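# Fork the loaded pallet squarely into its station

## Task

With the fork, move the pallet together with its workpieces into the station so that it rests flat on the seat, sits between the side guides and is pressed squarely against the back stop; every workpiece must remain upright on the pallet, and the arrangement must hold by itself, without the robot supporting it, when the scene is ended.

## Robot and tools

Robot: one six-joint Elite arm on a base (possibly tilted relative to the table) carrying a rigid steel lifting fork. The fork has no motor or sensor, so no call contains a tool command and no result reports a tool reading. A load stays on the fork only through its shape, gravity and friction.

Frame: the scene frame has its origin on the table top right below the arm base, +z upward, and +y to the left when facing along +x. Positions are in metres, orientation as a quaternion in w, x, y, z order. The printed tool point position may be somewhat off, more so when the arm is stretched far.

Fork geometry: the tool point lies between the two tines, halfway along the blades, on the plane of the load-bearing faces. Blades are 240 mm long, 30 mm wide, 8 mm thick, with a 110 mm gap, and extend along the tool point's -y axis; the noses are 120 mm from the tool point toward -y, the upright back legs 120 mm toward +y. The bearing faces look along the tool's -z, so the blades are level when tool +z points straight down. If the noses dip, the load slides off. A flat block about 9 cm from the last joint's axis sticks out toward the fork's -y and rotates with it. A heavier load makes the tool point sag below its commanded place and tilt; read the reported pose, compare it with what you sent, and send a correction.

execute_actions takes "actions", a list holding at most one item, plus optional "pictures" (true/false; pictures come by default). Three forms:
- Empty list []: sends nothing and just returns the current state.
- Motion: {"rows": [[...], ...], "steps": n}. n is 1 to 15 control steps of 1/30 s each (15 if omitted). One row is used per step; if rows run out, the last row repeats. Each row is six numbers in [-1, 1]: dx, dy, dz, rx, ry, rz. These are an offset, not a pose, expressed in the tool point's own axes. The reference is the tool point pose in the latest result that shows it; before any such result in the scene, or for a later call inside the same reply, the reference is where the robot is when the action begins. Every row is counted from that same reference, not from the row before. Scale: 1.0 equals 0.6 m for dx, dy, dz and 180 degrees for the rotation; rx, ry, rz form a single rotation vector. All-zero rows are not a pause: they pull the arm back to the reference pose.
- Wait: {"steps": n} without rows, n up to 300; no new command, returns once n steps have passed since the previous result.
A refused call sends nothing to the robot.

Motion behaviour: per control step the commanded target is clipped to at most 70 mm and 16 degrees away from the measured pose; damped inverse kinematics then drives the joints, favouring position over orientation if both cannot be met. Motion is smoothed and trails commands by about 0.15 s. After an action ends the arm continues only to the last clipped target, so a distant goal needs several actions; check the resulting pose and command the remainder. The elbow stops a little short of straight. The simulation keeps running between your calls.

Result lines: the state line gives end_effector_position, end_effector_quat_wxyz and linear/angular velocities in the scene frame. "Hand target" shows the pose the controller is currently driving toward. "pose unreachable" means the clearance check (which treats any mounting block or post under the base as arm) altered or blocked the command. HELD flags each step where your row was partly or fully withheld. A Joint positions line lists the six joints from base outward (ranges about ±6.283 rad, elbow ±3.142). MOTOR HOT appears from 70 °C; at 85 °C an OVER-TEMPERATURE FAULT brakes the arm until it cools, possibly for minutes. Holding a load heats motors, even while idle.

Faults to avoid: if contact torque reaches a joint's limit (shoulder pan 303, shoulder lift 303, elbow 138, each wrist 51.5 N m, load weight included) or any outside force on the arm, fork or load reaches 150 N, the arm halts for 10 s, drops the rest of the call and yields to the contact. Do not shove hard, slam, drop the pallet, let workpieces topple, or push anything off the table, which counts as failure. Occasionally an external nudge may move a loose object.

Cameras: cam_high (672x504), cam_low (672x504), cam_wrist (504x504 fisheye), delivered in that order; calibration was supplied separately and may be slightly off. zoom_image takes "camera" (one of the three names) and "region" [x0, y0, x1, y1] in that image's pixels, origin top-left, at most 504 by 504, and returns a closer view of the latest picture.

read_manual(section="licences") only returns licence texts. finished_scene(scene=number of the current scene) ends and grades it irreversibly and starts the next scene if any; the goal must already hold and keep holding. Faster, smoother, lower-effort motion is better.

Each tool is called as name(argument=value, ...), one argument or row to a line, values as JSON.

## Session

execute_actions(
  actions=[],
)

Scene clock: 0.00 s of 6000.00 s.
end_effector_position=(+0.9415, -0.3296, +0.2467) end_effector_quat_wxyz=(+0.037, +0.012, +0.997, +0.066) end_effector_velocity=(-0.001, -0.001, +0.000) end_effector_angular_velocity=(+0.001, -0.000, -0.002)
Joint positions: [ 2.475 -0.69   1.385 -1.68  -0.814 -2.392]
Joint velocities: [-0.002 -0.     0.001  0.001  0.    -0.   ]
Motor temperatures (°C, as the motors report them): [26 26 27 28 34 31]
Hand target: +0.941, -0.330, +0.247; +0.037, +0.012, +0.997, +0.066
camera_calibration (this result's frames):
cam_wrist: T_world_to_cam=[[-0.99227, 0.0851074, -0.0903181, 0.983447], [0.0376271, 0.899858, 0.434556, 0.0347991], [0.118257, 0.427799, -0.896105, 0.36076], [0, 0, 0, 1]] pos_world=[0.931873, -0.269346, 0.39698]

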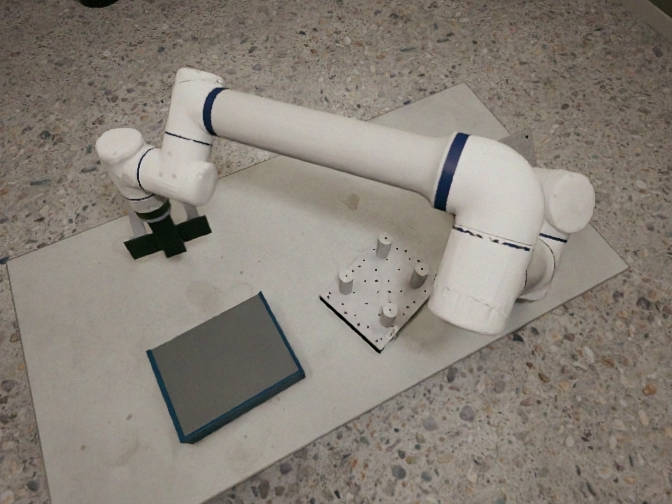

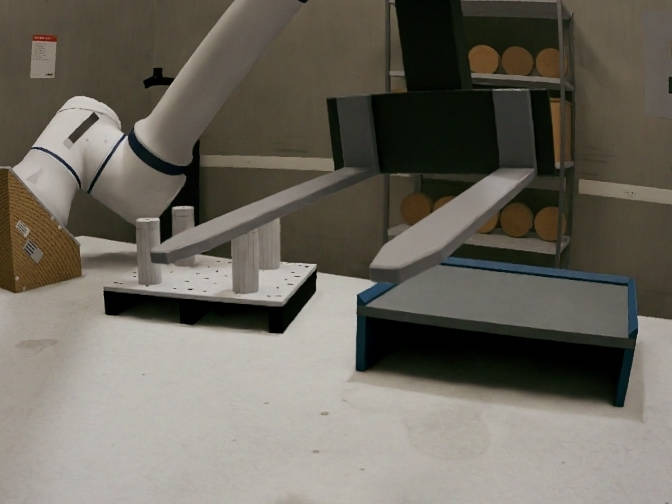

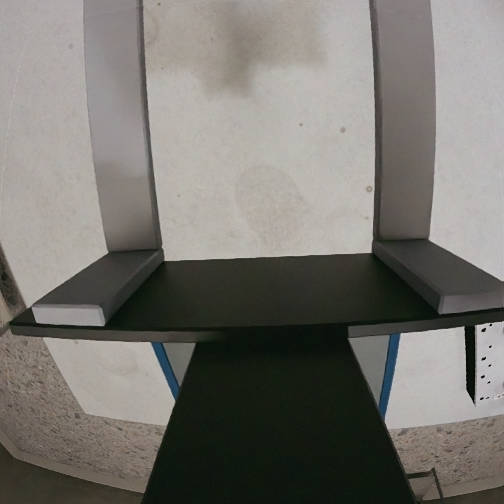

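zoom_image(
  camera="cam_high",
  region=[130, 220, 450, 460],
)

Region (130, 220, 450, 460) of cam_high's 672x504 image, scaled by 1.575, with more detail than that image has; it fills the top 378 rows of this view, and the rest is white.

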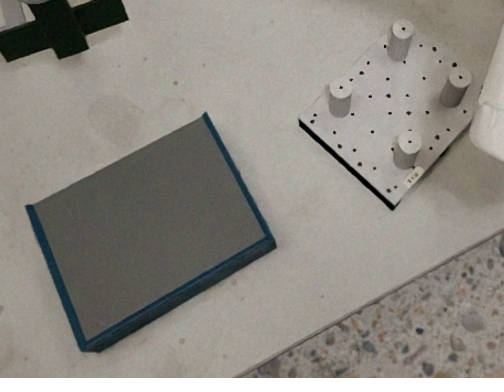

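execute_actions(
  actions=[
    {"rows":[[0.25,0.17,-0.1,0.042,0.023,0.28]]},
  ],
  pictures=false,
)

execute_actions(
  actions=[
    {"rows":[[0,0,0,0,0,0.4]]},
  ],
  pictures=false,
)

execute_actions(
  actions=[
    {"rows":[[0,0,0,0,0,0.3]]},
  ],
  pictures=false,
)

execute_actions(
  actions=[
    {"steps":20},
  ],
)

Scene clock: 24.37 s of 6000.00 s.
end_effector_position=(+0.8005, -0.2364, +0.3056) end_effector_quat_wxyz=(-0.025, +0.388, +0.921, +0.025) end_effector_velocity=(-0.112, +0.055, +0.033) end_effector_angular_velocity=(-0.152, +0.240, -1.031)
Joint positions: [ 2.484 -0.791  1.405 -1.582 -0.93  -1.619]
Joint velocities: [ 0.022  0.08  -0.119  0.054 -0.199  1.054]
Motor temperatures (°C, as the motors report them): [26 26 28 28 34 31]
Hand target: +0.791, -0.231, +0.309; -0.031, +0.431, +0.902, +0.014
Off the commanded pose: 0.012 m, 6 deg.
Steps of this call (steps 1 to 90: nothing new was sent; then 20.87 s passed at rest; steps 91 to 105: all 15 steps of this action). Readings (end_effector_position):
91: (+0.9411, -0.3293, +0.2469)
92: (+0.9351, -0.3263, +0.2486)
94: (+0.9132, -0.3110, +0.2584)
98: (+0.8655, -0.2783, +0.2789)
105: the state above

Scene clock: 24.87 s of 6000.00 s.
end_effector_position=(+0.8028, -0.2361, +0.3055) end_effector_quat_wxyz=(-0.039, +0.738, +0.673, +0.021) end_effector_velocity=(+0.002, -0.005, +0.000) end_effector_angular_velocity=(-0.027, +0.158, -1.781)
Joint positions: [ 2.447 -0.595  1.201 -1.536 -0.935 -0.801]
Joint velocities: [-0.141  0.307 -0.214  0.006 -0.081  1.639]
Motor temperatures (°C, as the motors report them): [26 26 28 28 34 31]
Hand target: +0.805, -0.237, +0.305; -0.041, +0.800, +0.598, +0.017
Off the commanded pose: 0.002 m, 22 deg; orientation clipped at the last step of the last action.
Steps of this call (steps 1 to 15: all 15 steps of this action). Readings (end_effector_position):
1: (+0.7974, -0.2350, +0.3065)
2: (+0.7973, -0.2341, +0.3068)
4: (+0.7999, -0.2347, +0.3057)
8: (+0.8019, -0.2351, +0.3054)
15: the state above

Scene clock: 25.37 s of 6000.00 s.
end_effector_position=(+0.8039, -0.2375, +0.3048) end_effector_quat_wxyz=(-0.053, +0.952, +0.300, +0.003) end_effector_velocity=(-0.005, +0.012, +0.006) end_effector_angular_velocity=(-0.130, +0.057, -0.774)
Joint positions: [ 2.358 -0.519  1.222 -1.565 -0.983 -0.029]
Joint velocities: [-0.09  -0.092  0.229 -0.217 -0.1    0.766]
Motor temperatures (°C, as the motors report them): [26 26 28 28 34 31]
Hand target: +0.803, -0.236, +0.305; -0.047, +0.963, +0.266, +0.001
Off the commanded pose: 0.002 m, 4 deg.
Steps of this call (steps 1 to 15: all 15 steps of this action). Readings (end_effector_position):
1: (+0.8029, -0.2362, +0.3055)
2: (+0.8036, -0.2362, +0.3055)
4: (+0.8045, -0.2365, +0.3054)
8: (+0.8051, -0.2369, +0.3056)
15: the state above

Scene clock: 26.03 s of 6000.00 s.
end_effector_position=(+0.8033, -0.2364, +0.3053) end_effector_quat_wxyz=(-0.047, +0.963, +0.266, +0.001) end_effector_velocity=(+0.000, -0.001, +0.001) end_effector_angular_velocity=(-0.001, -0.001, +0.000)
Joint positions: [ 2.35  -0.529  1.245 -1.587 -0.993  0.042]
Joint velocities: [-0.001 -0.    -0.001 -0.001 -0.     0.   ]
Motor temperatures (°C, as the motors report them): [26 26 28 28 34 31]
Hand target: +0.803, -0.236, +0.305; -0.047, +0.963, +0.266, +0.001
Off the commanded pose: 0.001 m, 0 deg.
Steps of this call (steps 1 to 20: nothing new was sent). Readings (end_effector_position):
1: (+0.8038, -0.2370, +0.3051)
2: (+0.8037, -0.2368, +0.3054)
4: (+0.8035, -0.2365, +0.3053)
8: (+0.8033, -0.2364, +0.3053)
20: the state above
camera_calibration (this result's frames):
cam_wrist: T_world_to_cam=[[0.883614, 0.468191, -0.00477772, -0.598698], [0.457576, -0.861327, 0.220771, -0.757769], [0.0992476, -0.197262, -0.975314, 0.281467], [0, 0, 0, 1]] pos_world=[0.84782, -0.316859, 0.438951]

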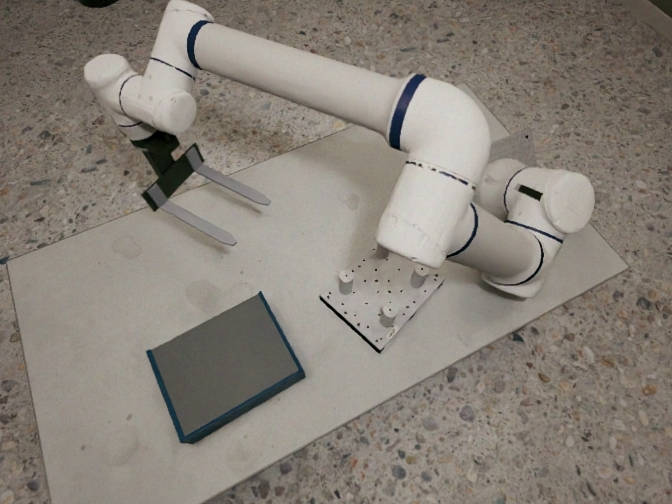

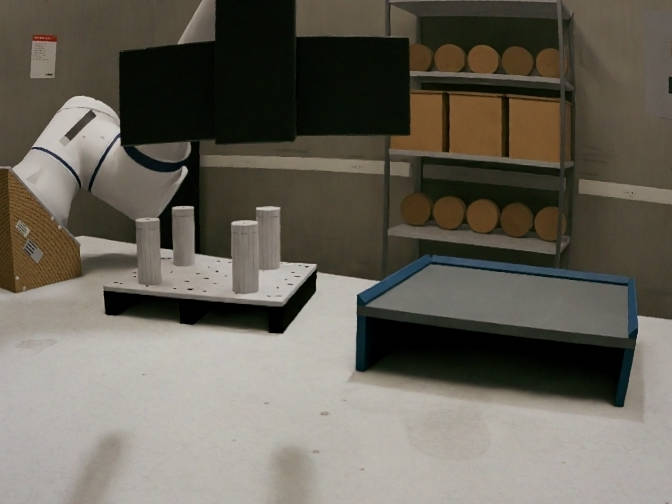

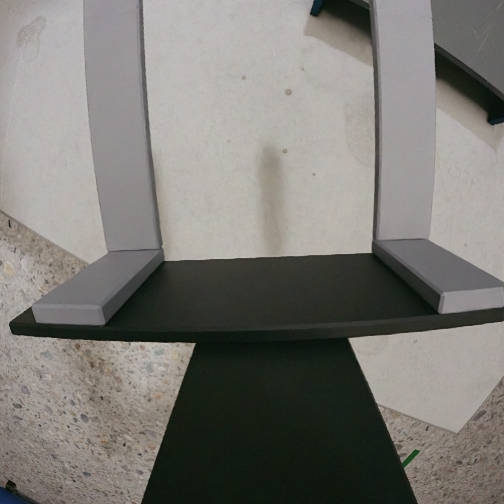

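execute_actions(
  actions=[
    {"rows":[[-0.325,-0.205,0.387,-0.0294,-0.0058,0.06]]},
  ],
  pictures=false,
)

execute_actions(
  actions=[
    {"steps":20},
  ],
  pictures=false,
)

Scene clock: 35.77 s of 6000.00 s.
end_effector_position=(+0.6513, -0.2162, +0.1565) end_effector_quat_wxyz=(-0.007, +0.984, +0.177, -0.005) end_effector_velocity=(-0.343, +0.044, -0.319) end_effector_angular_velocity=(-0.031, -0.021, -0.031)
Joint positions: [ 2.306 -0.643  1.768 -2.061 -1.054  0.23 ]
Joint velocities: [-0.089 -0.034  0.874 -0.843 -0.052 -0.029]
Motor temperatures (°C, as the motors report them): [26 26 28 28 34 31]
Hand target: +0.614, -0.210, +0.122; -0.005, +0.984, +0.176, -0.004
Off the commanded pose: 0.114 m, 1 deg; position clipped at the last step of the last action.
Steps of this call (steps 1 to 90: nothing new was sent; then 6.23 s passed at rest; steps 91 to 105: all 15 steps of this action). Readings (end_effector_position):
91: (+0.8029, -0.2364, +0.3049)
92: (+0.7986, -0.2359, +0.3003)
94: (+0.7767, -0.2333, +0.2780)
98: (+0.7315, -0.2270, +0.2332)
105: the state above

Scene clock: 36.43 s of 6000.00 s.
end_effector_position=(+0.6138, -0.2100, +0.1223) end_effector_quat_wxyz=(-0.005, +0.984, +0.176, -0.004) end_effector_velocity=(-0.000, -0.000, +0.000) end_effector_angular_velocity=(-0.000, -0.001, -0.001)
Joint positions: [ 2.296 -0.645  1.861 -2.152 -1.06   0.226]
Joint velocities: [-0.001  0.     0.001 -0.001 -0.     0.   ]
Motor temperatures (°C, as the motors report them): [26 26 28 28 34 31]
Hand target: +0.614, -0.210, +0.122; -0.005, +0.984, +0.176, -0.004
Off the commanded pose: 0.063 m, 1 deg; position clipped at the last step of the last action.
Steps of this call (steps 1 to 20: nothing new was sent). Readings (end_effector_position):
1: (+0.6399, -0.2148, +0.1459)
2: (+0.6309, -0.2132, +0.1377)
4: (+0.6222, -0.2119, +0.1297)
8: (+0.6158, -0.2105, +0.1240)
20: the state above

execute_actions(
  actions=[
    {"rows":[[-0.02,-0.01,0.03,0,0,0],[-0.04,-0.02,0.06,0,0,0],[-0.06,-0.03,0.09,0,0,0],[-0.071,-0.035,0.12,-0.0036,0.002,0],[-0.071,-0.035,0.152,-0.0036,0.002,0]]},
  ],
  pictures=false,
)

execute_actions(
  actions=[
    {"steps":12},
  ],
)

Scene clock: 41.03 s of 6000.00 s.
end_effector_position=(+0.5663, -0.2043, +0.0331) end_effector_quat_wxyz=(-0.000, +0.984, +0.176, +0.000) end_effector_velocity=(-0.005, -0.001, -0.017) end_effector_angular_velocity=(-0.005, -0.005, -0.002)
Joint positions: [ 2.311 -0.583  1.988 -2.361 -1.048  0.246]
Joint velocities: [ 0.005  0.018  0.015 -0.043  0.004  0.011]
Motor temperatures (°C, as the motors report them): [26 26 28 28 34 31]
Hand target: +0.566, -0.204, +0.032; +0.000, +0.984, +0.176, +0.000
Off the commanded pose: 0.002 m, 0 deg.
Steps of this call (steps 1 to 90: nothing new was sent; then 1.10 s passed at rest; steps 91 to 105: all 15 steps of this action). Readings (end_effector_position):
91: (+0.6136, -0.2100, +0.1220)
92: (+0.6107, -0.2100, +0.1179)
94: (+0.5940, -0.2067, +0.0968)
98: (+0.5710, -0.2028, +0.0503)
105: the state above

Scene clock: 41.43 s of 6000.00 s.
end_effector_position=(+0.5658, -0.2044, +0.0316) end_effector_quat_wxyz=(+0.000, +0.984, +0.176, +0.000) end_effector_velocity=(-0.000, +0.000, -0.000) end_effector_angular_velocity=(+0.000, +0.000, +0.000)
Joint positions: [ 2.311 -0.581  1.989 -2.365 -1.047  0.247]
Joint velocities: [-0.     0.     0.001 -0.001 -0.    -0.   ]
Motor temperatures (°C, as the motors report them): [26 26 28 28 34 31]
Hand target: +0.566, -0.204, +0.032; +0.000, +0.984, +0.176, +0.000
Off the commanded pose: 0.000 m, 0 deg.
Steps of this call (steps 1 to 12: nothing new was sent). Readings (end_effector_position):
1: (+0.5661, -0.2043, +0.0327)
2: (+0.5660, -0.2044, +0.0323)
4: (+0.5659, -0.2044, +0.0319)
8: (+0.5658, -0.2044, +0.0317)
12: the state above
camera_calibration (this result's frames):
cam_wrist: T_world_to_cam=[[0.955321, 0.294428, -0.0259841, -0.480621], [0.28777, -0.906438, 0.309126, -0.47702], [0.0674623, -0.302792, -0.950666, 0.040019], [0, 0, 0, 1]] pos_world=[0.593719, -0.278764, 0.173016]

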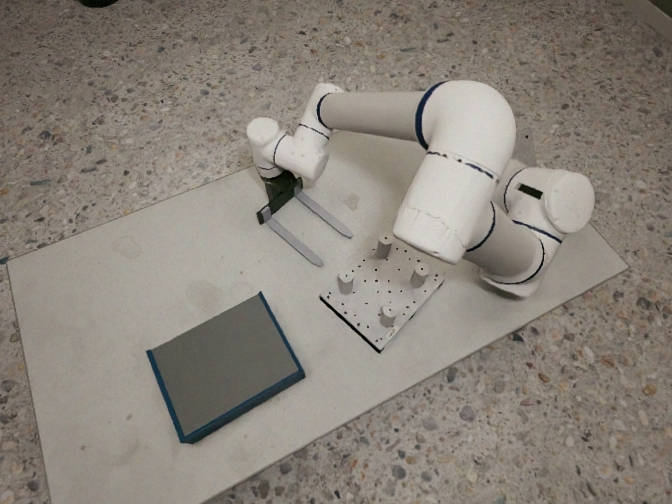

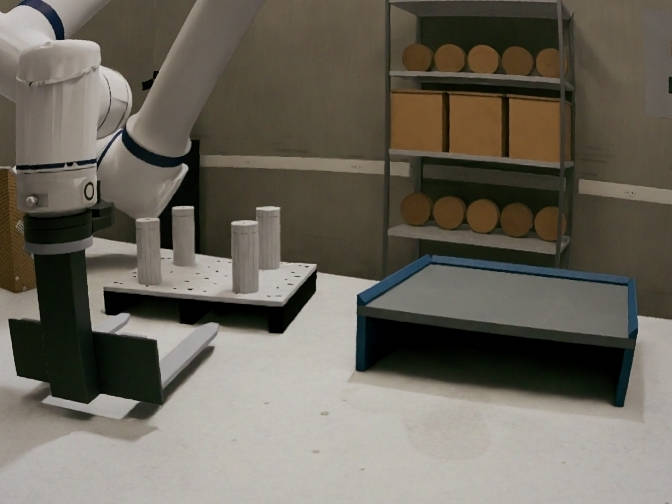

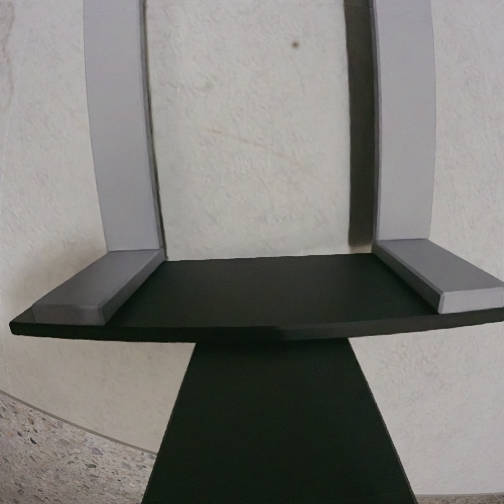

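execute_actions(
  actions=[
    {"rows":[[0,-0.01,0.005,0,0,0],[0,-0.025,0.005,0,0,0],[0,-0.04,0.005,0,0,0],[0,-0.055,0.005,0,0,0],[0,-0.07,0.005,0,0,0],[0,-0.085,0.005,0,0,0],[0,-0.1,0.005,0,0,0],[0,-0.115,0.005,0,0,0],[0,-0.13,0.005,0,0,0],[0,-0.145,0.005,0,0,0],[0,-0.16,0.005,0,0,0],[0,-0.175,0.005,0,0,0],[0,-0.19,0.005,0,0,0],[0,-0.205,0.005,0,0,0],[0,-0.22,0.005,0,0,0]]},
  ],
  pictures=false,
)

execute_actions(
  actions=[
    {"rows":[[0,-0.07,0,0,0,0],[0,-0.085,0,0,0,0],[0,-0.1,0,0,0,0],[0,-0.115,0,0,0,0],[0,-0.13,0,0,0,0],[0,-0.145,0,0,0,0],[0,-0.16,0,0,0,0],[0,-0.175,0,0,0,0],[0,-0.19,0,0,0,0],[0,-0.205,0,0,0,0],[0,-0.22,0,0,0,0]]},
  ],
  pictures=false,
)

execute_actions(
  actions=[
    {"steps":12},
  ],
)

Scene clock: 51.13 s of 6000.00 s.
end_effector_position=(+0.5303, -0.1095, +0.0270) end_effector_quat_wxyz=(-0.000, +0.984, +0.176, -0.000) end_effector_velocity=(-0.091, +0.245, -0.002) end_effector_angular_velocity=(-0.001, -0.001, +0.001)
Joint positions: [ 2.349 -0.713  2.158 -2.418 -1.026  0.282]
Joint velocities: [ 0.099 -0.365  0.413 -0.099  0.056  0.096]
Motor temperatures (°C, as the motors report them): [26 26 28 28 34 31]
Hand target: +0.520, -0.083, +0.027; -0.000, +0.984, +0.176, -0.000
Off the commanded pose: 0.031 m, 0 deg.
Steps of this call (steps 1 to 90: nothing new was sent; then 6.20 s passed at rest; steps 91 to 105: all 15 steps of this action). Readings (end_effector_position):
91: (+0.5658, -0.2043, +0.0315)
92: (+0.5653, -0.2030, +0.0307)
94: (+0.5617, -0.1939, +0.0292)
98: (+0.5515, -0.1663, +0.0279)
105: the state above

Scene clock: 51.63 s of 6000.00 s.
end_effector_position=(+0.4868, +0.0068, +0.0259) end_effector_quat_wxyz=(-0.000, +0.984, +0.176, -0.000) end_effector_velocity=(-0.022, +0.077, +0.010) end_effector_angular_velocity=(-0.008, -0.004, +0.001)
Joint positions: [ 2.403 -0.896  2.34  -2.446 -0.996  0.334]
Joint velocities: [ 0.038 -0.15   0.103  0.016  0.019  0.043]
Motor temperatures (°C, as the motors report them): [26 26 28 28 34 31]
Hand target: +0.485, +0.014, +0.027; -0.000, +0.984, +0.176, -0.000
Off the commanded pose: 0.008 m, 0 deg.
Steps of this call (steps 1 to 15: all 15 steps of this action). Readings (end_effector_position):
1: (+0.5271, -0.1011, +0.0269)
2: (+0.5237, -0.0923, +0.0265)
4: (+0.5168, -0.0747, +0.0258)
8: (+0.5040, -0.0406, +0.0253)
15: the state above

Scene clock: 52.03 s of 6000.00 s.
end_effector_position=(+0.4845, +0.0140, +0.0267) end_effector_quat_wxyz=(-0.000, +0.984, +0.176, -0.000) end_effector_velocity=(+0.000, +0.001, +0.000) end_effector_angular_velocity=(-0.001, -0.000, +0.001)
Joint positions: [ 2.406 -0.909  2.35  -2.444 -0.995  0.338]
Joint velocities: [ 0.001 -0.002  0.    -0.001  0.     0.001]
Motor temperatures (°C, as the motors report them): [26 26 28 28 34 31]
Hand target: +0.485, +0.014, +0.027; -0.000, +0.984, +0.176, -0.000
Off the commanded pose: 0.001 m, 0 deg.
Steps of this call (steps 1 to 12: nothing new was sent). Readings (end_effector_position):
1: (+0.4862, +0.0091, +0.0261)
2: (+0.4856, +0.0106, +0.0263)
4: (+0.4851, +0.0124, +0.0265)
8: (+0.4846, +0.0137, +0.0267)
12: the state above
camera_calibration (this result's frames):
cam_wrist: T_world_to_cam=[[0.955245, 0.294609, -0.0266917, -0.467328], [0.288238, -0.906686, 0.307959, -0.254373], [0.0665266, -0.30187, -0.951025, 0.107386], [0, 0, 0, 1]] pos_world=[0.512588, -0.0605406, 0.16799]

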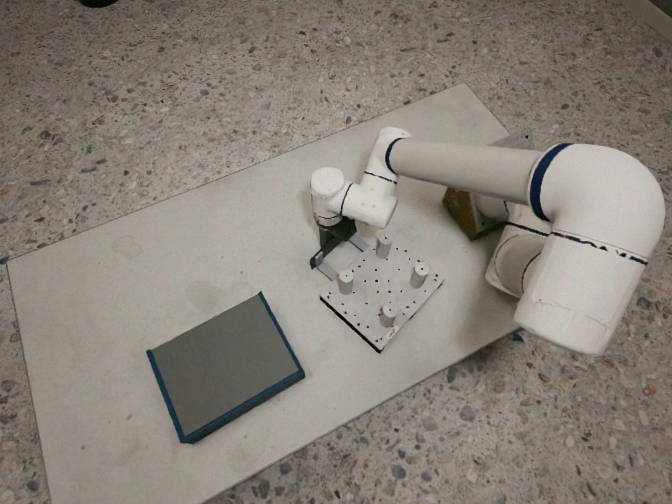

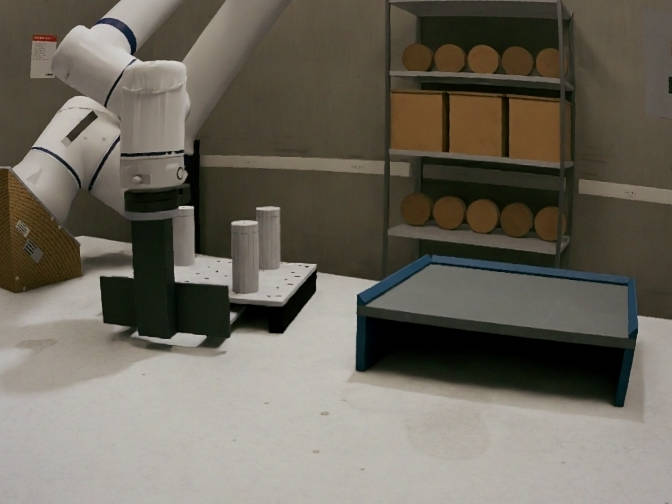

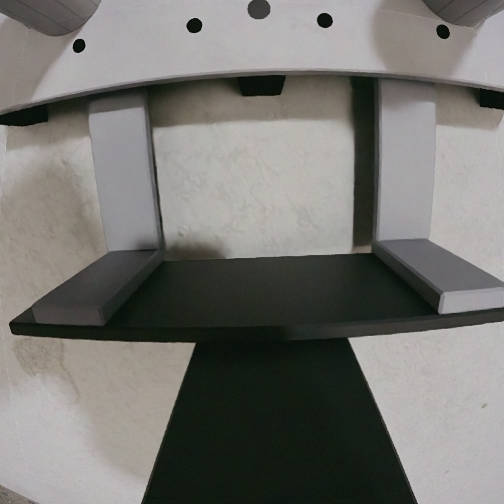

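execute_actions(
  actions=[
    {"rows":[[0,-0.01,0,0,0,0],[0,-0.025,0,0,0,0],[0,-0.04,0,0,0,0],[0,-0.055,0,0,0,0],[0,-0.07,0,0,0,0],[0,-0.085,0,0,0,0],[0,-0.1,0,0,0,0],[0,-0.11,0,0,0,0],[0,-0.118,0,0,0,0],[0,-0.122,0,0,0,0]]},
  ],
)

Scene clock: 60.23 s of 6000.00 s.
end_effector_position=(+0.4601, +0.0796, +0.0262) end_effector_quat_wxyz=(-0.000, +0.984, +0.176, -0.000) end_effector_velocity=(-0.010, +0.032, +0.005) end_effector_angular_velocity=(-0.002, -0.001, -0.001)
Joint positions: [ 2.445 -1.027  2.439 -2.437 -0.974  0.378]
Joint velocities: [ 0.018 -0.07   0.036  0.02   0.008  0.021]
Motor temperatures (°C, as the motors report them): [26 26 28 28 34 31]
Hand target: +0.459, +0.083, +0.027; -0.000, +0.984, +0.176, -0.000
Off the commanded pose: 0.003 m, 0 deg.
Steps of this call (steps 1 to 90: nothing new was sent; then 4.70 s passed at rest; steps 91 to 105: all 15 steps of this action). Readings (end_effector_position):
91: (+0.4845, +0.0141, +0.0267)
92: (+0.4840, +0.0156, +0.0267)
94: (+0.4805, +0.0244, +0.0264)
98: (+0.4700, +0.0515, +0.0254)
105: the state above
camera_calibration (this result's frames):
cam_wrist: T_world_to_cam=[[0.95521, 0.294719, -0.0267283, -0.463332], [0.288352, -0.906645, 0.307973, -0.187751], [0.0665323, -0.301886, -0.95102, 0.128354], [0, 0, 0, 1]] pos_world=[0.488178, 0.00507734, 0.167505]

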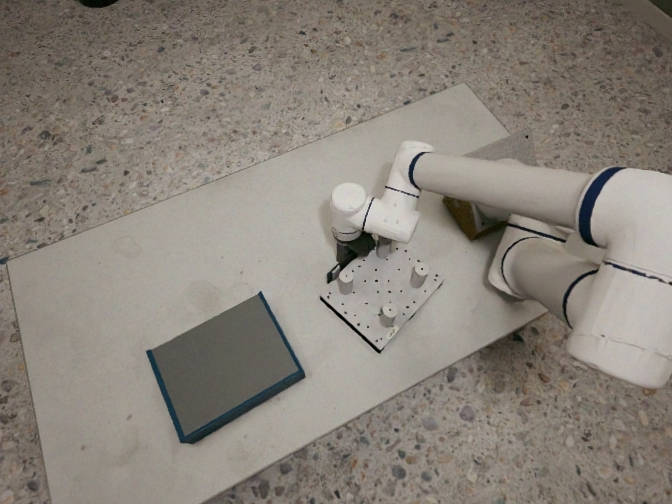

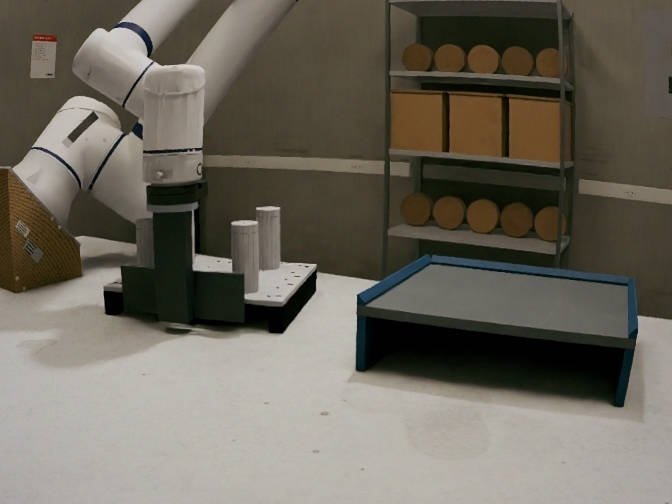

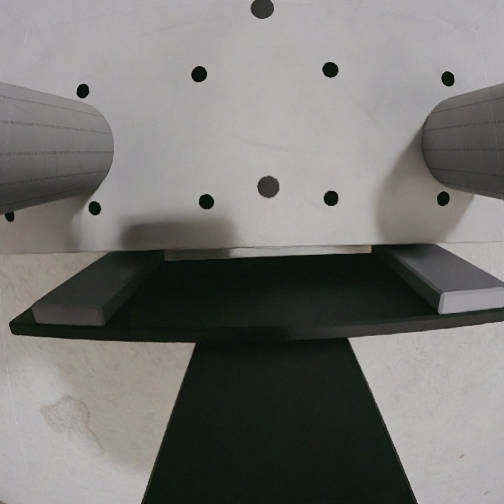

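execute_actions(
  actions=[
    {"rows":[[0,-0.005,-0.004,0,0,0],[0,-0.005,-0.008,0,0,0],[0,-0.005,-0.012,0,0,0],[0,-0.005,-0.016,0,0,0],[0,-0.005,-0.019,0,0,0],[0,-0.005,-0.022,0,0,0],[0,-0.005,-0.025,0,0,0],[0,-0.005,-0.028,0.001,0,0],[0,-0.005,-0.031,0.001,0,0],[0,-0.005,-0.034,0.002,0,0],[0,-0.005,-0.038,0.002,0,0],[0,-0.005,-0.042,0.003,0,0],[0,-0.005,-0.046,0.003,0,0],[0,-0.005,-0.05,0.004,0,0],[0,-0.005,-0.055,0.004,0,0]]},
  ],
  pictures=false,
)

execute_actions(
  actions=[
    {"rows":[[0,0,-0.02,0,0,0],[0.002,0,-0.027,0,0,0],[0.005,0,-0.035,0,0,0],[0.009,0,-0.044,0,0,0],[0.013,0,-0.054,0,0,0],[0.017,0,-0.064,0,0,0],[0.021,0,-0.074,0,0,0],[0.025,0,-0.084,0,0,0],[0.029,0,-0.094,0,0,0],[0.033,0,-0.104,0,0,0],[0.037,0,-0.114,0,0,0],[0.041,0,-0.124,0,0,0],[0.045,0,-0.134,0,0,0],[0.049,0,-0.144,0,0,0],[0.053,0,-0.154,0,0,0]]},
  ],
  pictures=false,
)

execute_actions(
  actions=[
    {"rows":[[0.017,0,-0.042,0,0,0],[0.021,0,-0.051,0,0,0],[0.025,0,-0.059,0,0,0],[0.029,0,-0.066,0,0,0],[0.032,0,-0.072,0,0,0],[0.035,0,-0.077,0,0,0],[0.037,0,-0.081,0,0,0],[0.039,0,-0.084,0,0,0],[0.04,0,-0.086,0,0,0]]},
  ],
  pictures=false,
)

execute_actions(
  actions=[
    {"steps":10},
  ],
)

Scene clock: 73.40 s of 6000.00 s.
end_effector_position=(+0.4592, +0.0824, +0.0508) end_effector_quat_wxyz=(-0.005, +0.984, +0.176, -0.001) end_effector_velocity=(+0.001, -0.000, +0.069) end_effector_angular_velocity=(+0.045, +0.015, +0.001)
Joint positions: [ 2.42  -1.071  2.429 -2.359 -0.984  0.347]
Joint velocities: [-0.074 -0.09  -0.051  0.236 -0.023 -0.104]
Motor temperatures (°C, as the motors report them): [26 26 28 28 34 31]
Hand target: +0.459, +0.082, +0.059; -0.007, +0.984, +0.176, -0.001
Off the commanded pose: 0.008 m, 0 deg.
Steps of this call (steps 1 to 90: nothing new was sent; then 9.67 s passed at rest; steps 91 to 105: all 15 steps of this action). Readings (end_effector_position):
91: (+0.4592, +0.0825, +0.0266)
92: (+0.4591, +0.0827, +0.0270)
94: (+0.4589, +0.0827, +0.0296)
98: (+0.4591, +0.0824, +0.0369)
105: the state above

Scene clock: 73.90 s of 6000.00 s.
end_effector_position=(+0.4823, +0.0898, +0.1224) end_effector_quat_wxyz=(-0.004, +0.984, +0.176, -0.000) end_effector_velocity=(+0.066, +0.023, +0.175) end_effector_angular_velocity=(-0.002, -0.001, +0.002)
Joint positions: [ 2.382 -1.175  2.352 -2.16  -1.004  0.31 ]
Joint velocities: [-0.068 -0.21  -0.224  0.468 -0.038 -0.067]
Motor temperatures (°C, as the motors report them): [26 26 28 28 34 31]
Hand target: +0.489, +0.093, +0.142; -0.004, +0.984, +0.176, -0.000
Off the commanded pose: 0.022 m, 0 deg.
Steps of this call (steps 1 to 15: all 15 steps of this action). Readings (end_effector_position):
1: (+0.4591, +0.0824, +0.0533)
2: (+0.4592, +0.0824, +0.0560)
4: (+0.4603, +0.0827, +0.0629)
8: (+0.4671, +0.0847, +0.0820)
15: the state above

Scene clock: 74.40 s of 6000.00 s.
end_effector_position=(+0.5044, +0.0976, +0.1731) end_effector_quat_wxyz=(-0.004, +0.984, +0.176, -0.000) end_effector_velocity=(+0.005, +0.001, +0.011) end_effector_angular_velocity=(+0.000, +0.000, -0.001)
Joint positions: [ 2.368 -1.226  2.279 -2.029 -1.012  0.297]
Joint velocities: [-0.003 -0.008 -0.016  0.027 -0.002 -0.003]
Motor temperatures (°C, as the motors report them): [26 26 28 28 34 31]
Hand target: +0.505, +0.098, +0.174; -0.004, +0.984, +0.176, -0.000
Off the commanded pose: 0.001 m, 0 deg.
Steps of this call (steps 1 to 15: all 15 steps of this action). Readings (end_effector_position):
1: (+0.4845, +0.0906, +0.1283)
2: (+0.4869, +0.0913, +0.1340)
4: (+0.4915, +0.0928, +0.1448)
8: (+0.4995, +0.0956, +0.1624)
15: the state above

Scene clock: 74.73 s of 6000.00 s.
end_effector_position=(+0.5048, +0.0977, +0.1740) end_effector_quat_wxyz=(-0.004, +0.984, +0.176, -0.000) end_effector_velocity=(+0.001, -0.001, +0.001) end_effector_angular_velocity=(-0.001, -0.002, -0.000)
Joint positions: [ 2.368 -1.226  2.278 -2.027 -1.012  0.296]
Joint velocities: [-0.001 -0.    -0.002  0.     0.     0.   ]
Motor temperatures (°C, as the motors report them): [26 26 28 28 34 31]
Hand target: +0.505, +0.098, +0.174; -0.004, +0.984, +0.176, -0.000
Off the commanded pose: 0.000 m, 0 deg.
Steps of this call (steps 1 to 10: nothing new was sent). Readings (end_effector_position):
1: (+0.5045, +0.0976, +0.1734)
2: (+0.5046, +0.0977, +0.1736)
4: (+0.5047, +0.0977, +0.1738)
8: (+0.5048, +0.0977, +0.1740)
10: the state above
camera_calibration (this result's frames):
cam_wrist: T_world_to_cam=[[0.955249, 0.294688, -0.0256542, -0.507658], [0.288494, -0.908978, 0.300882, -0.228309], [0.0653472, -0.294818, -0.953316, 0.271729], [0, 0, 0, 1]] pos_world=[0.533049, 0.022184, 0.314714]

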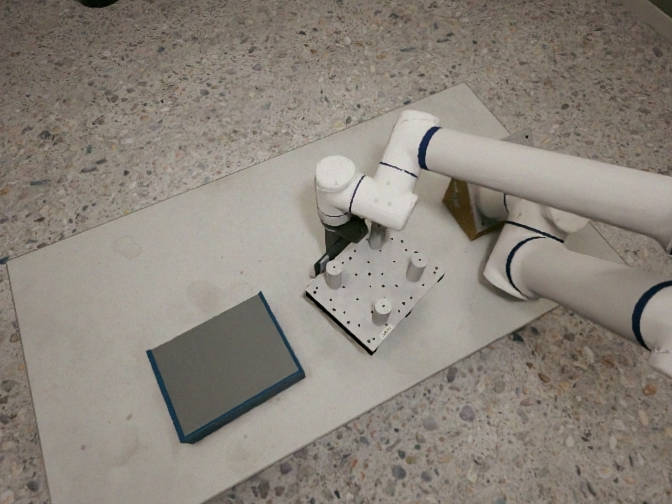

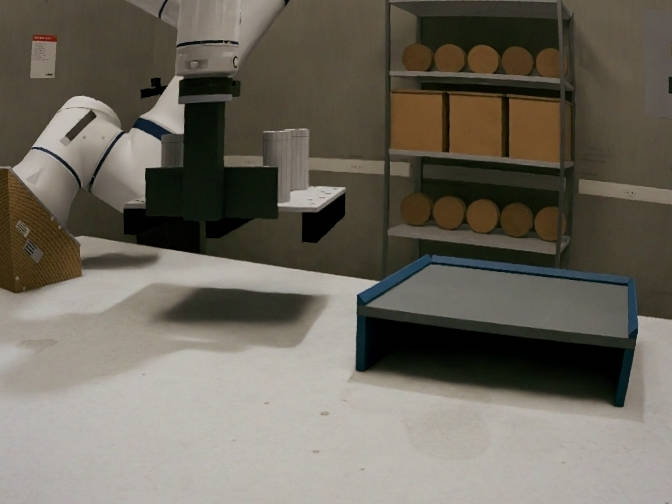

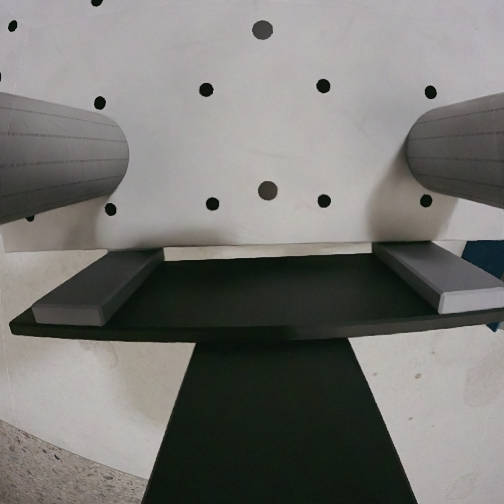

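execute_actions(
  actions=[
    {"rows":[[0.002,0.001,0,0,0,0.003],[0.005,0.002,0,0,0,0.008],[0.009,0.004,0,0,0,0.015],[0.014,0.006,0,0,0,0.023],[0.02,0.009,0,0,0,0.031],[0.027,0.012,0,0,0,0.04],[0.035,0.015,0,0,0,0.049],[0.044,0.019,0,0,0,0.058],[0.054,0.024,0,0,0,0.066],[0.064,0.028,0,0,0,0.073],[0.074,0.033,0,0,0,0.079],[0.084,0.037,0,0,0,0.084],[0.094,0.041,0,0,0,0.088],[0.104,0.046,0,0,0,0.091],[0.114,0.05,0,0,0,0.092]]},
  ],
  pictures=false,
)

execute_actions(
  actions=[
    {"rows":[[0.048,0.007,0,0,0,0.011],[0.059,0.009,0,0,0,0.011],[0.07,0.01,0,0,0,0.011],[0.081,0.012,0,0,0,0.011],[0.092,0.014,0,0,0,0.011],[0.103,0.015,0,0,0,0.011],[0.114,0.017,0,0,0,0.011],[0.125,0.019,0,0,0,0.011],[0.136,0.02,0,0,0,0.011],[0.147,0.022,0,0,0,0.011],[0.158,0.024,0,0,0,0.011],[0.169,0.025,0,0,0,0.011],[0.18,0.027,0,0,0,0.011],[0.191,0.029,0,0,0,0.011],[0.202,0.03,0,0,0,0.011]]},
  ],
  pictures=false,
)

execute_actions(
  actions=[
    {"rows":[[0.048,0.006,0,0,0,0],[0.059,0.007,0,0,0,0],[0.07,0.009,0,0,0,0],[0.081,0.01,0,0,0,0],[0.092,0.011,0,0,0,0],[0.103,0.013,0,0,0,0],[0.114,0.014,0,0,0,0],[0.125,0.016,0,0,0,0],[0.136,0.017,0,0,0,0],[0.147,0.018,0,0,0,0],[0.158,0.02,0,0,0,0],[0.169,0.021,0,0,0,0],[0.18,0.022,0,0,0,0],[0.191,0.024,0,0,0,0],[0.202,0.025,0,0,0,0]]},
  ],
  pictures=false,
)

execute_actions(
  actions=[
    {"rows":[[0.048,0.006,0,0,0,0],[0.059,0.007,0,0,0,0],[0.07,0.009,0,0,0,0],[0.081,0.01,0,0,0,0],[0.092,0.011,0,0,0,0],[0.103,0.013,0,0,0,0],[0.114,0.014,0,0,0,0],[0.125,0.016,0,0,0,0],[0.136,0.017,0,0,0,0],[0.147,0.018,0,0,0,0],[0.158,0.02,0,0,0,0],[0.169,0.021,0,0,0,0],[0.18,0.022,0,0,0,0],[0.191,0.024,0,0,0,0],[0.202,0.025,0,0,0,0]]},
  ],
  pictures=false,
)

execute_actions(
  actions=[
    {"rows":[[0.048,0.006,0,0,0,0],[0.059,0.007,0,0,0,0],[0.07,0.009,0,0,0,0],[0.081,0.01,0,0,0,0],[0.092,0.011,0,0,0,0],[0.102,0.013,0,0,0,0],[0.112,0.014,0,0,0,0],[0.121,0.015,0,0,0,0],[0.13,0.016,0,0,0,0],[0.138,0.017,0,0,0,0],[0.145,0.018,0,0,0,0],[0.151,0.019,0,0,0,0],[0.156,0.019,0,0,0,0],[0.16,0.02,0,0,0,0],[0.163,0.02,0,0,0,0]]},
  ],
  pictures=false,
)

execute_actions(
  actions=[
    {"steps":20},
  ],
)

zoom_image(
  camera="cam_high",
  region=[110, 260, 330, 460],
)

Scene clock: 102.77 s of 6000.00 s.
end_effector_position=(+0.5575, +0.0942, +0.1748) end_effector_quat_wxyz=(-0.005, +0.999, +0.052, -0.000) end_effector_velocity=(+0.184, -0.010, -0.000) end_effector_angular_velocity=(-0.008, +0.004, -0.412)
Joint positions: [ 2.375 -1.19   2.244 -2.031 -1.007  0.552]
Joint velocities: [ 0.123  0.145 -0.211 -0.006  0.064  0.537]
Motor temperatures (°C, as the motors report them): [26 26 28 28 34 31]
Hand target: +0.578, +0.093, +0.175; -0.005, +0.999, +0.033, -0.000
Off the commanded pose: 0.022 m, 2 deg.
Steps of this call (steps 1 to 90: nothing new was sent; then 24.53 s passed at rest; steps 91 to 105: all 15 steps of this action). Readings (end_effector_position):
91: (+0.5049, +0.0977, +0.1740)
92: (+0.5052, +0.0978, +0.1741)
94: (+0.5075, +0.0977, +0.1741)
98: (+0.5189, +0.0967, +0.1742)
105: the state above

Scene clock: 103.27 s of 6000.00 s.
end_effector_position=(+0.6567, +0.0900, +0.1753) end_effector_quat_wxyz=(-0.005, +0.999, +0.035, -0.000) end_effector_velocity=(+0.196, -0.010, -0.002) end_effector_angular_velocity=(-0.001, +0.002, -0.001)
Joint positions: [ 2.462 -1.09   2.08  -2.017 -0.959  0.675]
Joint velocities: [ 0.163  0.212 -0.355  0.046  0.082  0.171]
Motor temperatures (°C, as the motors report them): [26 26 28 28 34 31]
Hand target: +0.678, +0.089, +0.175; -0.005, +0.999, +0.035, -0.000
Off the commanded pose: 0.023 m, 0 deg.
Steps of this call (steps 1 to 15: all 15 steps of this action). Readings (end_effector_position):
1: (+0.5638, +0.0939, +0.1748)
2: (+0.5703, +0.0936, +0.1750)
4: (+0.5836, +0.0932, +0.1754)
8: (+0.6100, +0.0922, +0.1755)
15: the state above

Scene clock: 103.77 s of 6000.00 s.
end_effector_position=(+0.7555, +0.0849, +0.1757) end_effector_quat_wxyz=(-0.005, +0.999, +0.035, +0.000) end_effector_velocity=(+0.196, -0.013, +0.000) end_effector_angular_velocity=(-0.002, -0.002, +0.001)
Joint positions: [ 2.534 -0.984  1.894 -1.983 -0.924  0.752]
Joint velocities: [ 0.125  0.217 -0.385  0.082  0.059  0.138]
Motor temperatures (°C, as the motors report them): [26 26 28 28 34 31]
Hand target: +0.777, +0.084, +0.175; -0.005, +0.999, +0.035, +0.000
Off the commanded pose: 0.023 m, 0 deg.
Steps of this call (steps 1 to 15: all 15 steps of this action). Readings (end_effector_position):
1: (+0.6633, +0.0897, +0.1753)
2: (+0.6698, +0.0894, +0.1754)
4: (+0.6828, +0.0888, +0.1757)
8: (+0.7091, +0.0874, +0.1758)
15: the state above

Scene clock: 104.27 s of 6000.00 s.
end_effector_position=(+0.8543, +0.0798, +0.1761) end_effector_quat_wxyz=(-0.004, +0.999, +0.034, +0.000) end_effector_velocity=(+0.196, -0.012, +0.001) end_effector_angular_velocity=(-0.001, -0.002, -0.000)
Joint positions: [ 2.59  -0.874  1.692 -1.931 -0.897  0.817]
Joint velocities: [ 0.1    0.227 -0.423  0.122  0.044  0.116]
Motor temperatures (°C, as the motors report them): [26 26 28 28 34 31]
Hand target: +0.876, +0.079, +0.176; -0.004, +0.999, +0.034, +0.000
Off the commanded pose: 0.023 m, 0 deg.
Steps of this call (steps 1 to 15: all 15 steps of this action). Readings (end_effector_position):
1: (+0.7622, +0.0845, +0.1757)
2: (+0.7686, +0.0843, +0.1758)
4: (+0.7816, +0.0837, +0.1760)
8: (+0.8080, +0.0824, +0.1761)
15: the state above

Scene clock: 104.77 s of 6000.00 s.
end_effector_position=(+0.9418, +0.0752, +0.1763) end_effector_quat_wxyz=(-0.004, +0.999, +0.034, +0.001) end_effector_velocity=(+0.105, -0.007, +0.000) end_effector_angular_velocity=(-0.000, -0.000, +0.003)
Joint positions: [ 2.632 -0.77   1.494 -1.869 -0.88   0.866]
Joint velocities: [ 0.045  0.133 -0.254  0.087  0.019  0.051]
Motor temperatures (°C, as the motors report them): [26 26 28 28 34 31]
Hand target: +0.952, +0.075, +0.176; -0.004, +0.999, +0.034, +0.001
Off the commanded pose: 0.011 m, 0 deg.
Steps of this call (steps 1 to 15: all 15 steps of this action). Readings (end_effector_position):
1: (+0.8609, +0.0795, +0.1761)
2: (+0.8674, +0.0792, +0.1761)
4: (+0.8803, +0.0787, +0.1763)
8: (+0.9062, +0.0773, +0.1764)
15: the state above

Scene clock: 105.43 s of 6000.00 s.
end_effector_position=(+0.9521, +0.0747, +0.1762) end_effector_quat_wxyz=(-0.004, +0.999, +0.034, +0.001) end_effector_velocity=(+0.000, -0.001, +0.001) end_effector_angular_velocity=(+0.000, -0.001, -0.001)
Joint positions: [ 2.636 -0.757  1.469 -1.86  -0.878  0.871]
Joint velocities: [-0.001  0.    -0.     0.     0.    -0.   ]
Motor temperatures (°C, as the motors report them): [26 26 28 28 34 31]
Hand target: +0.952, +0.075, +0.176; -0.004, +0.999, +0.034, +0.001
Off the commanded pose: 0.001 m, 0 deg.
Steps of this call (steps 1 to 20: nothing new was sent). Readings (end_effector_position):
1: (+0.9451, +0.0750, +0.1762)
2: (+0.9474, +0.0749, +0.1762)
4: (+0.9498, +0.0748, +0.1762)
8: (+0.9516, +0.0747, +0.1762)
20: the state above
camera_calibration (this result's frames):
cam_wrist: T_world_to_cam=[[0.99957, 0.0148098, -0.0253177, -0.94944], [0.0217414, -0.953497, 0.300618, -0.121583], [-0.0196883, -0.30104, -0.953408, 0.319235], [0, 0, 0, 1]] pos_world=[0.95796, -0.00576607, 0.316873]

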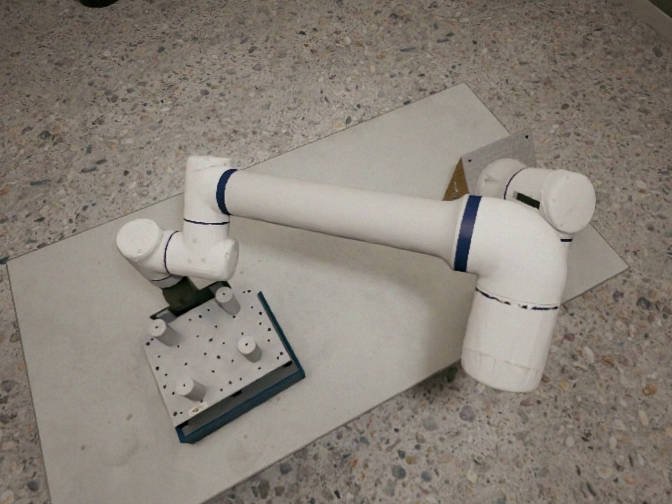

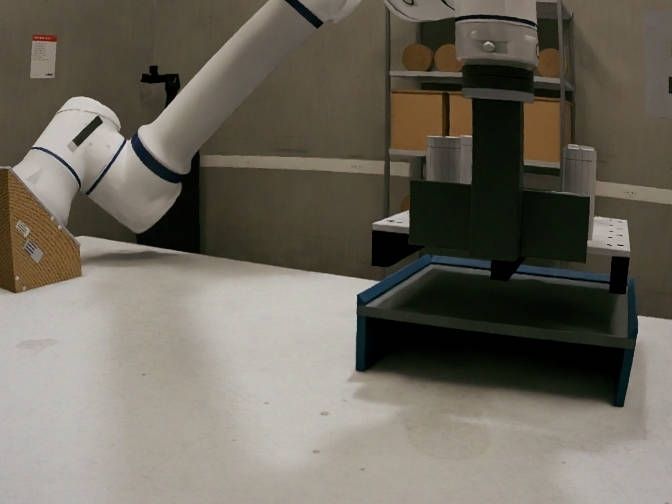

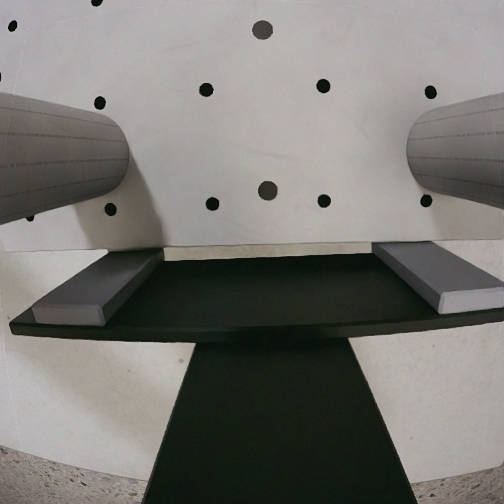

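Region (110, 260, 330, 460) of cam_high's 672x504 image, scaled by 2.291, with more detail than that image has; it fills the top 458 rows of this view, and the rest is white.

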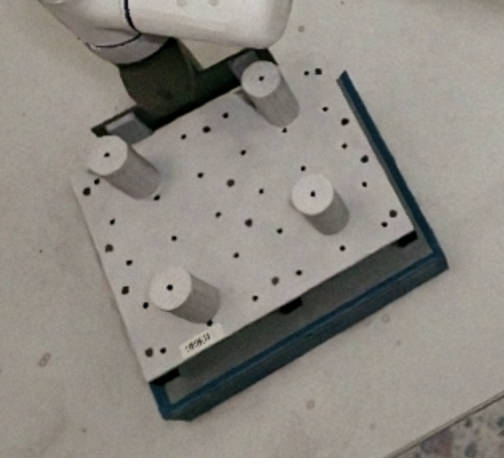

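Looks centred. Lower to just above the guides.

execute_actions(
  actions=[
    {"rows":[[0,0,0.003,0,0,0],[0,0,0.007,0,0,0],[0,0,0.012,0,0,0],[0,0,0.018,0,0,0],[0,0,0.024,0,0,0],[0,0,0.03,0,0,0],[0,0,0.036,0,0,0],[0,0,0.042,0,0,0],[0,0,0.047,0,0,0],[0,0,0.051,0,0,0],[0,0,0.055,0,0,0]]},
  ],
  pictures=false,
)

execute_actions(
  actions=[
    {"steps":12},
  ],
)

zoom_image(
  camera="cam_high",
  region=[110, 260, 330, 460],
)

zoom_image(
  camera="cam_low",
  region=[340, 200, 660, 400],
)

Scene clock: 114.50 s of 6000.00 s.
end_effector_position=(+0.9521, +0.0749, +0.1452) end_effector_quat_wxyz=(-0.004, +0.999, +0.034, +0.001) end_effector_velocity=(+0.004, +0.001, -0.018) end_effector_angular_velocity=(-0.003, -0.008, +0.003)
Joint positions: [ 2.657 -0.739  1.488 -1.912 -0.87   0.895]
Joint velocities: [ 0.013  0.012  0.008 -0.041  0.008  0.02 ]
Motor temperatures (°C, as the motors report them): [26 26 28 28 34 31]
Hand target: +0.952, +0.075, +0.143; -0.004, +0.999, +0.034, +0.001
Off the commanded pose: 0.002 m, 0 deg.
Steps of this call (steps 1 to 90: nothing new was sent; then 5.57 s passed at rest; steps 91 to 105: all 15 steps of this action). Readings (end_effector_position):
91: (+0.9521, +0.0747, +0.1761)
92: (+0.9522, +0.0748, +0.1758)
94: (+0.9523, +0.0748, +0.1731)
98: (+0.9520, +0.0748, +0.1617)
105: the state above

Scene clock: 114.90 s of 6000.00 s.
end_effector_position=(+0.9522, +0.0749, +0.1432) end_effector_quat_wxyz=(-0.004, +0.999, +0.034, +0.001) end_effector_velocity=(-0.000, +0.001, -0.002) end_effector_angular_velocity=(+0.000, +0.002, +0.002)
Joint positions: [ 2.658 -0.738  1.489 -1.916 -0.869  0.897]
Joint velocities: [ 0.002  0.     0.001  0.    -0.    -0.   ]
Motor temperatures (°C, as the motors report them): [26 26 28 28 34 31]
Hand target: +0.952, +0.075, +0.143; -0.004, +0.999, +0.034, +0.001
Off the commanded pose: 0.000 m, 0 deg.
Steps of this call (steps 1 to 12: nothing new was sent). Readings (end_effector_position):
1: (+0.9522, +0.0750, +0.1446)
2: (+0.9522, +0.0750, +0.1442)
4: (+0.9522, +0.0749, +0.1436)
8: (+0.9522, +0.0749, +0.1433)
12: the state above
camera_calibration (this result's frames):
cam_wrist: T_world_to_cam=[[0.999569, 0.0147973, -0.0253678, -0.950323], [0.0217458, -0.953478, 0.300676, -0.111462], [-0.0197384, -0.301098, -0.953389, 0.287922], [0, 0, 0, 1]] pos_world=[0.95802, -0.00552115, 0.283908]

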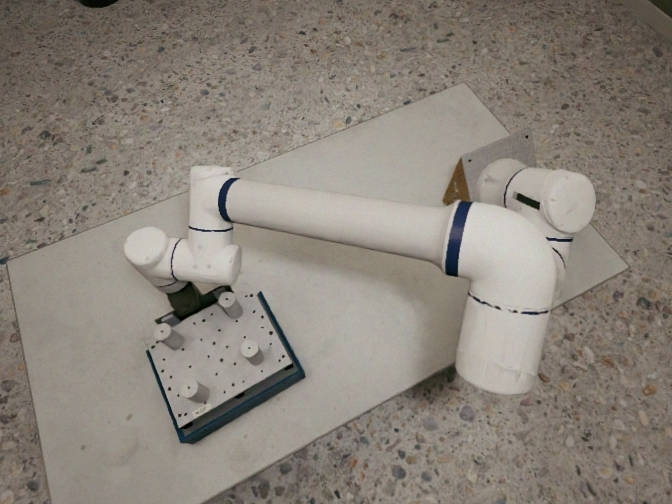

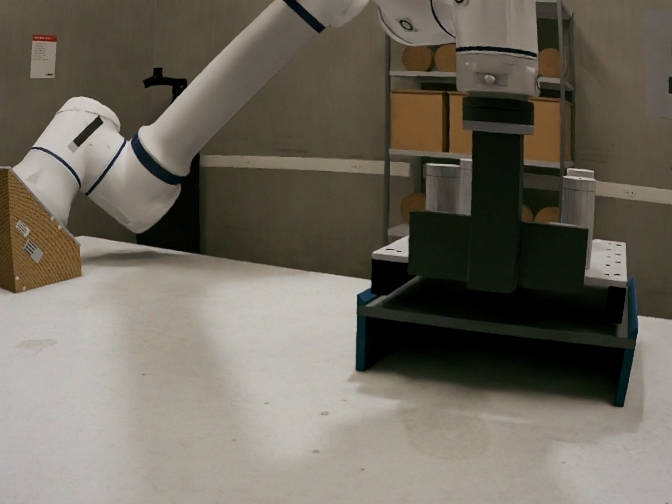

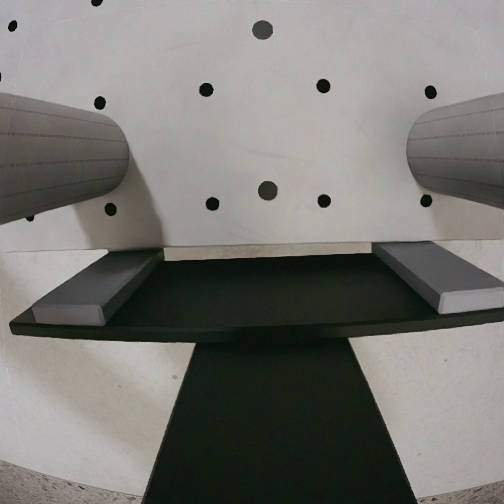

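Region (110, 260, 330, 460) of cam_high's 672x504 image, scaled by 2.291, with more detail than that image has; it fills the top 458 rows of this view, and the rest is white.

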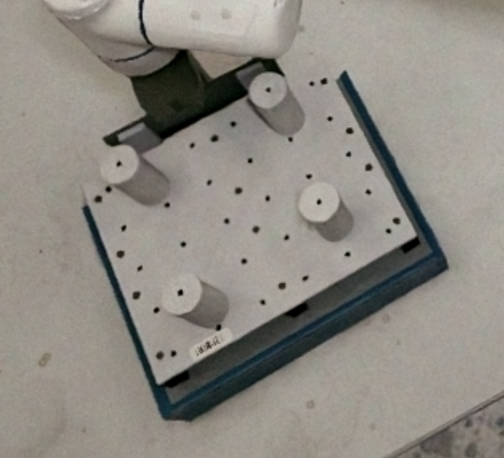

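Region (340, 200, 660, 400) of cam_low's 672x504 image, scaled by 1.575, with more detail than that image has; it fills the top 315 rows of this view, and the rest is white.

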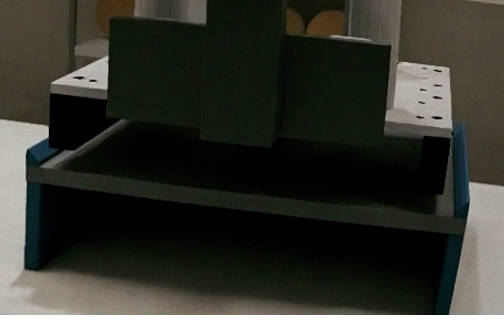

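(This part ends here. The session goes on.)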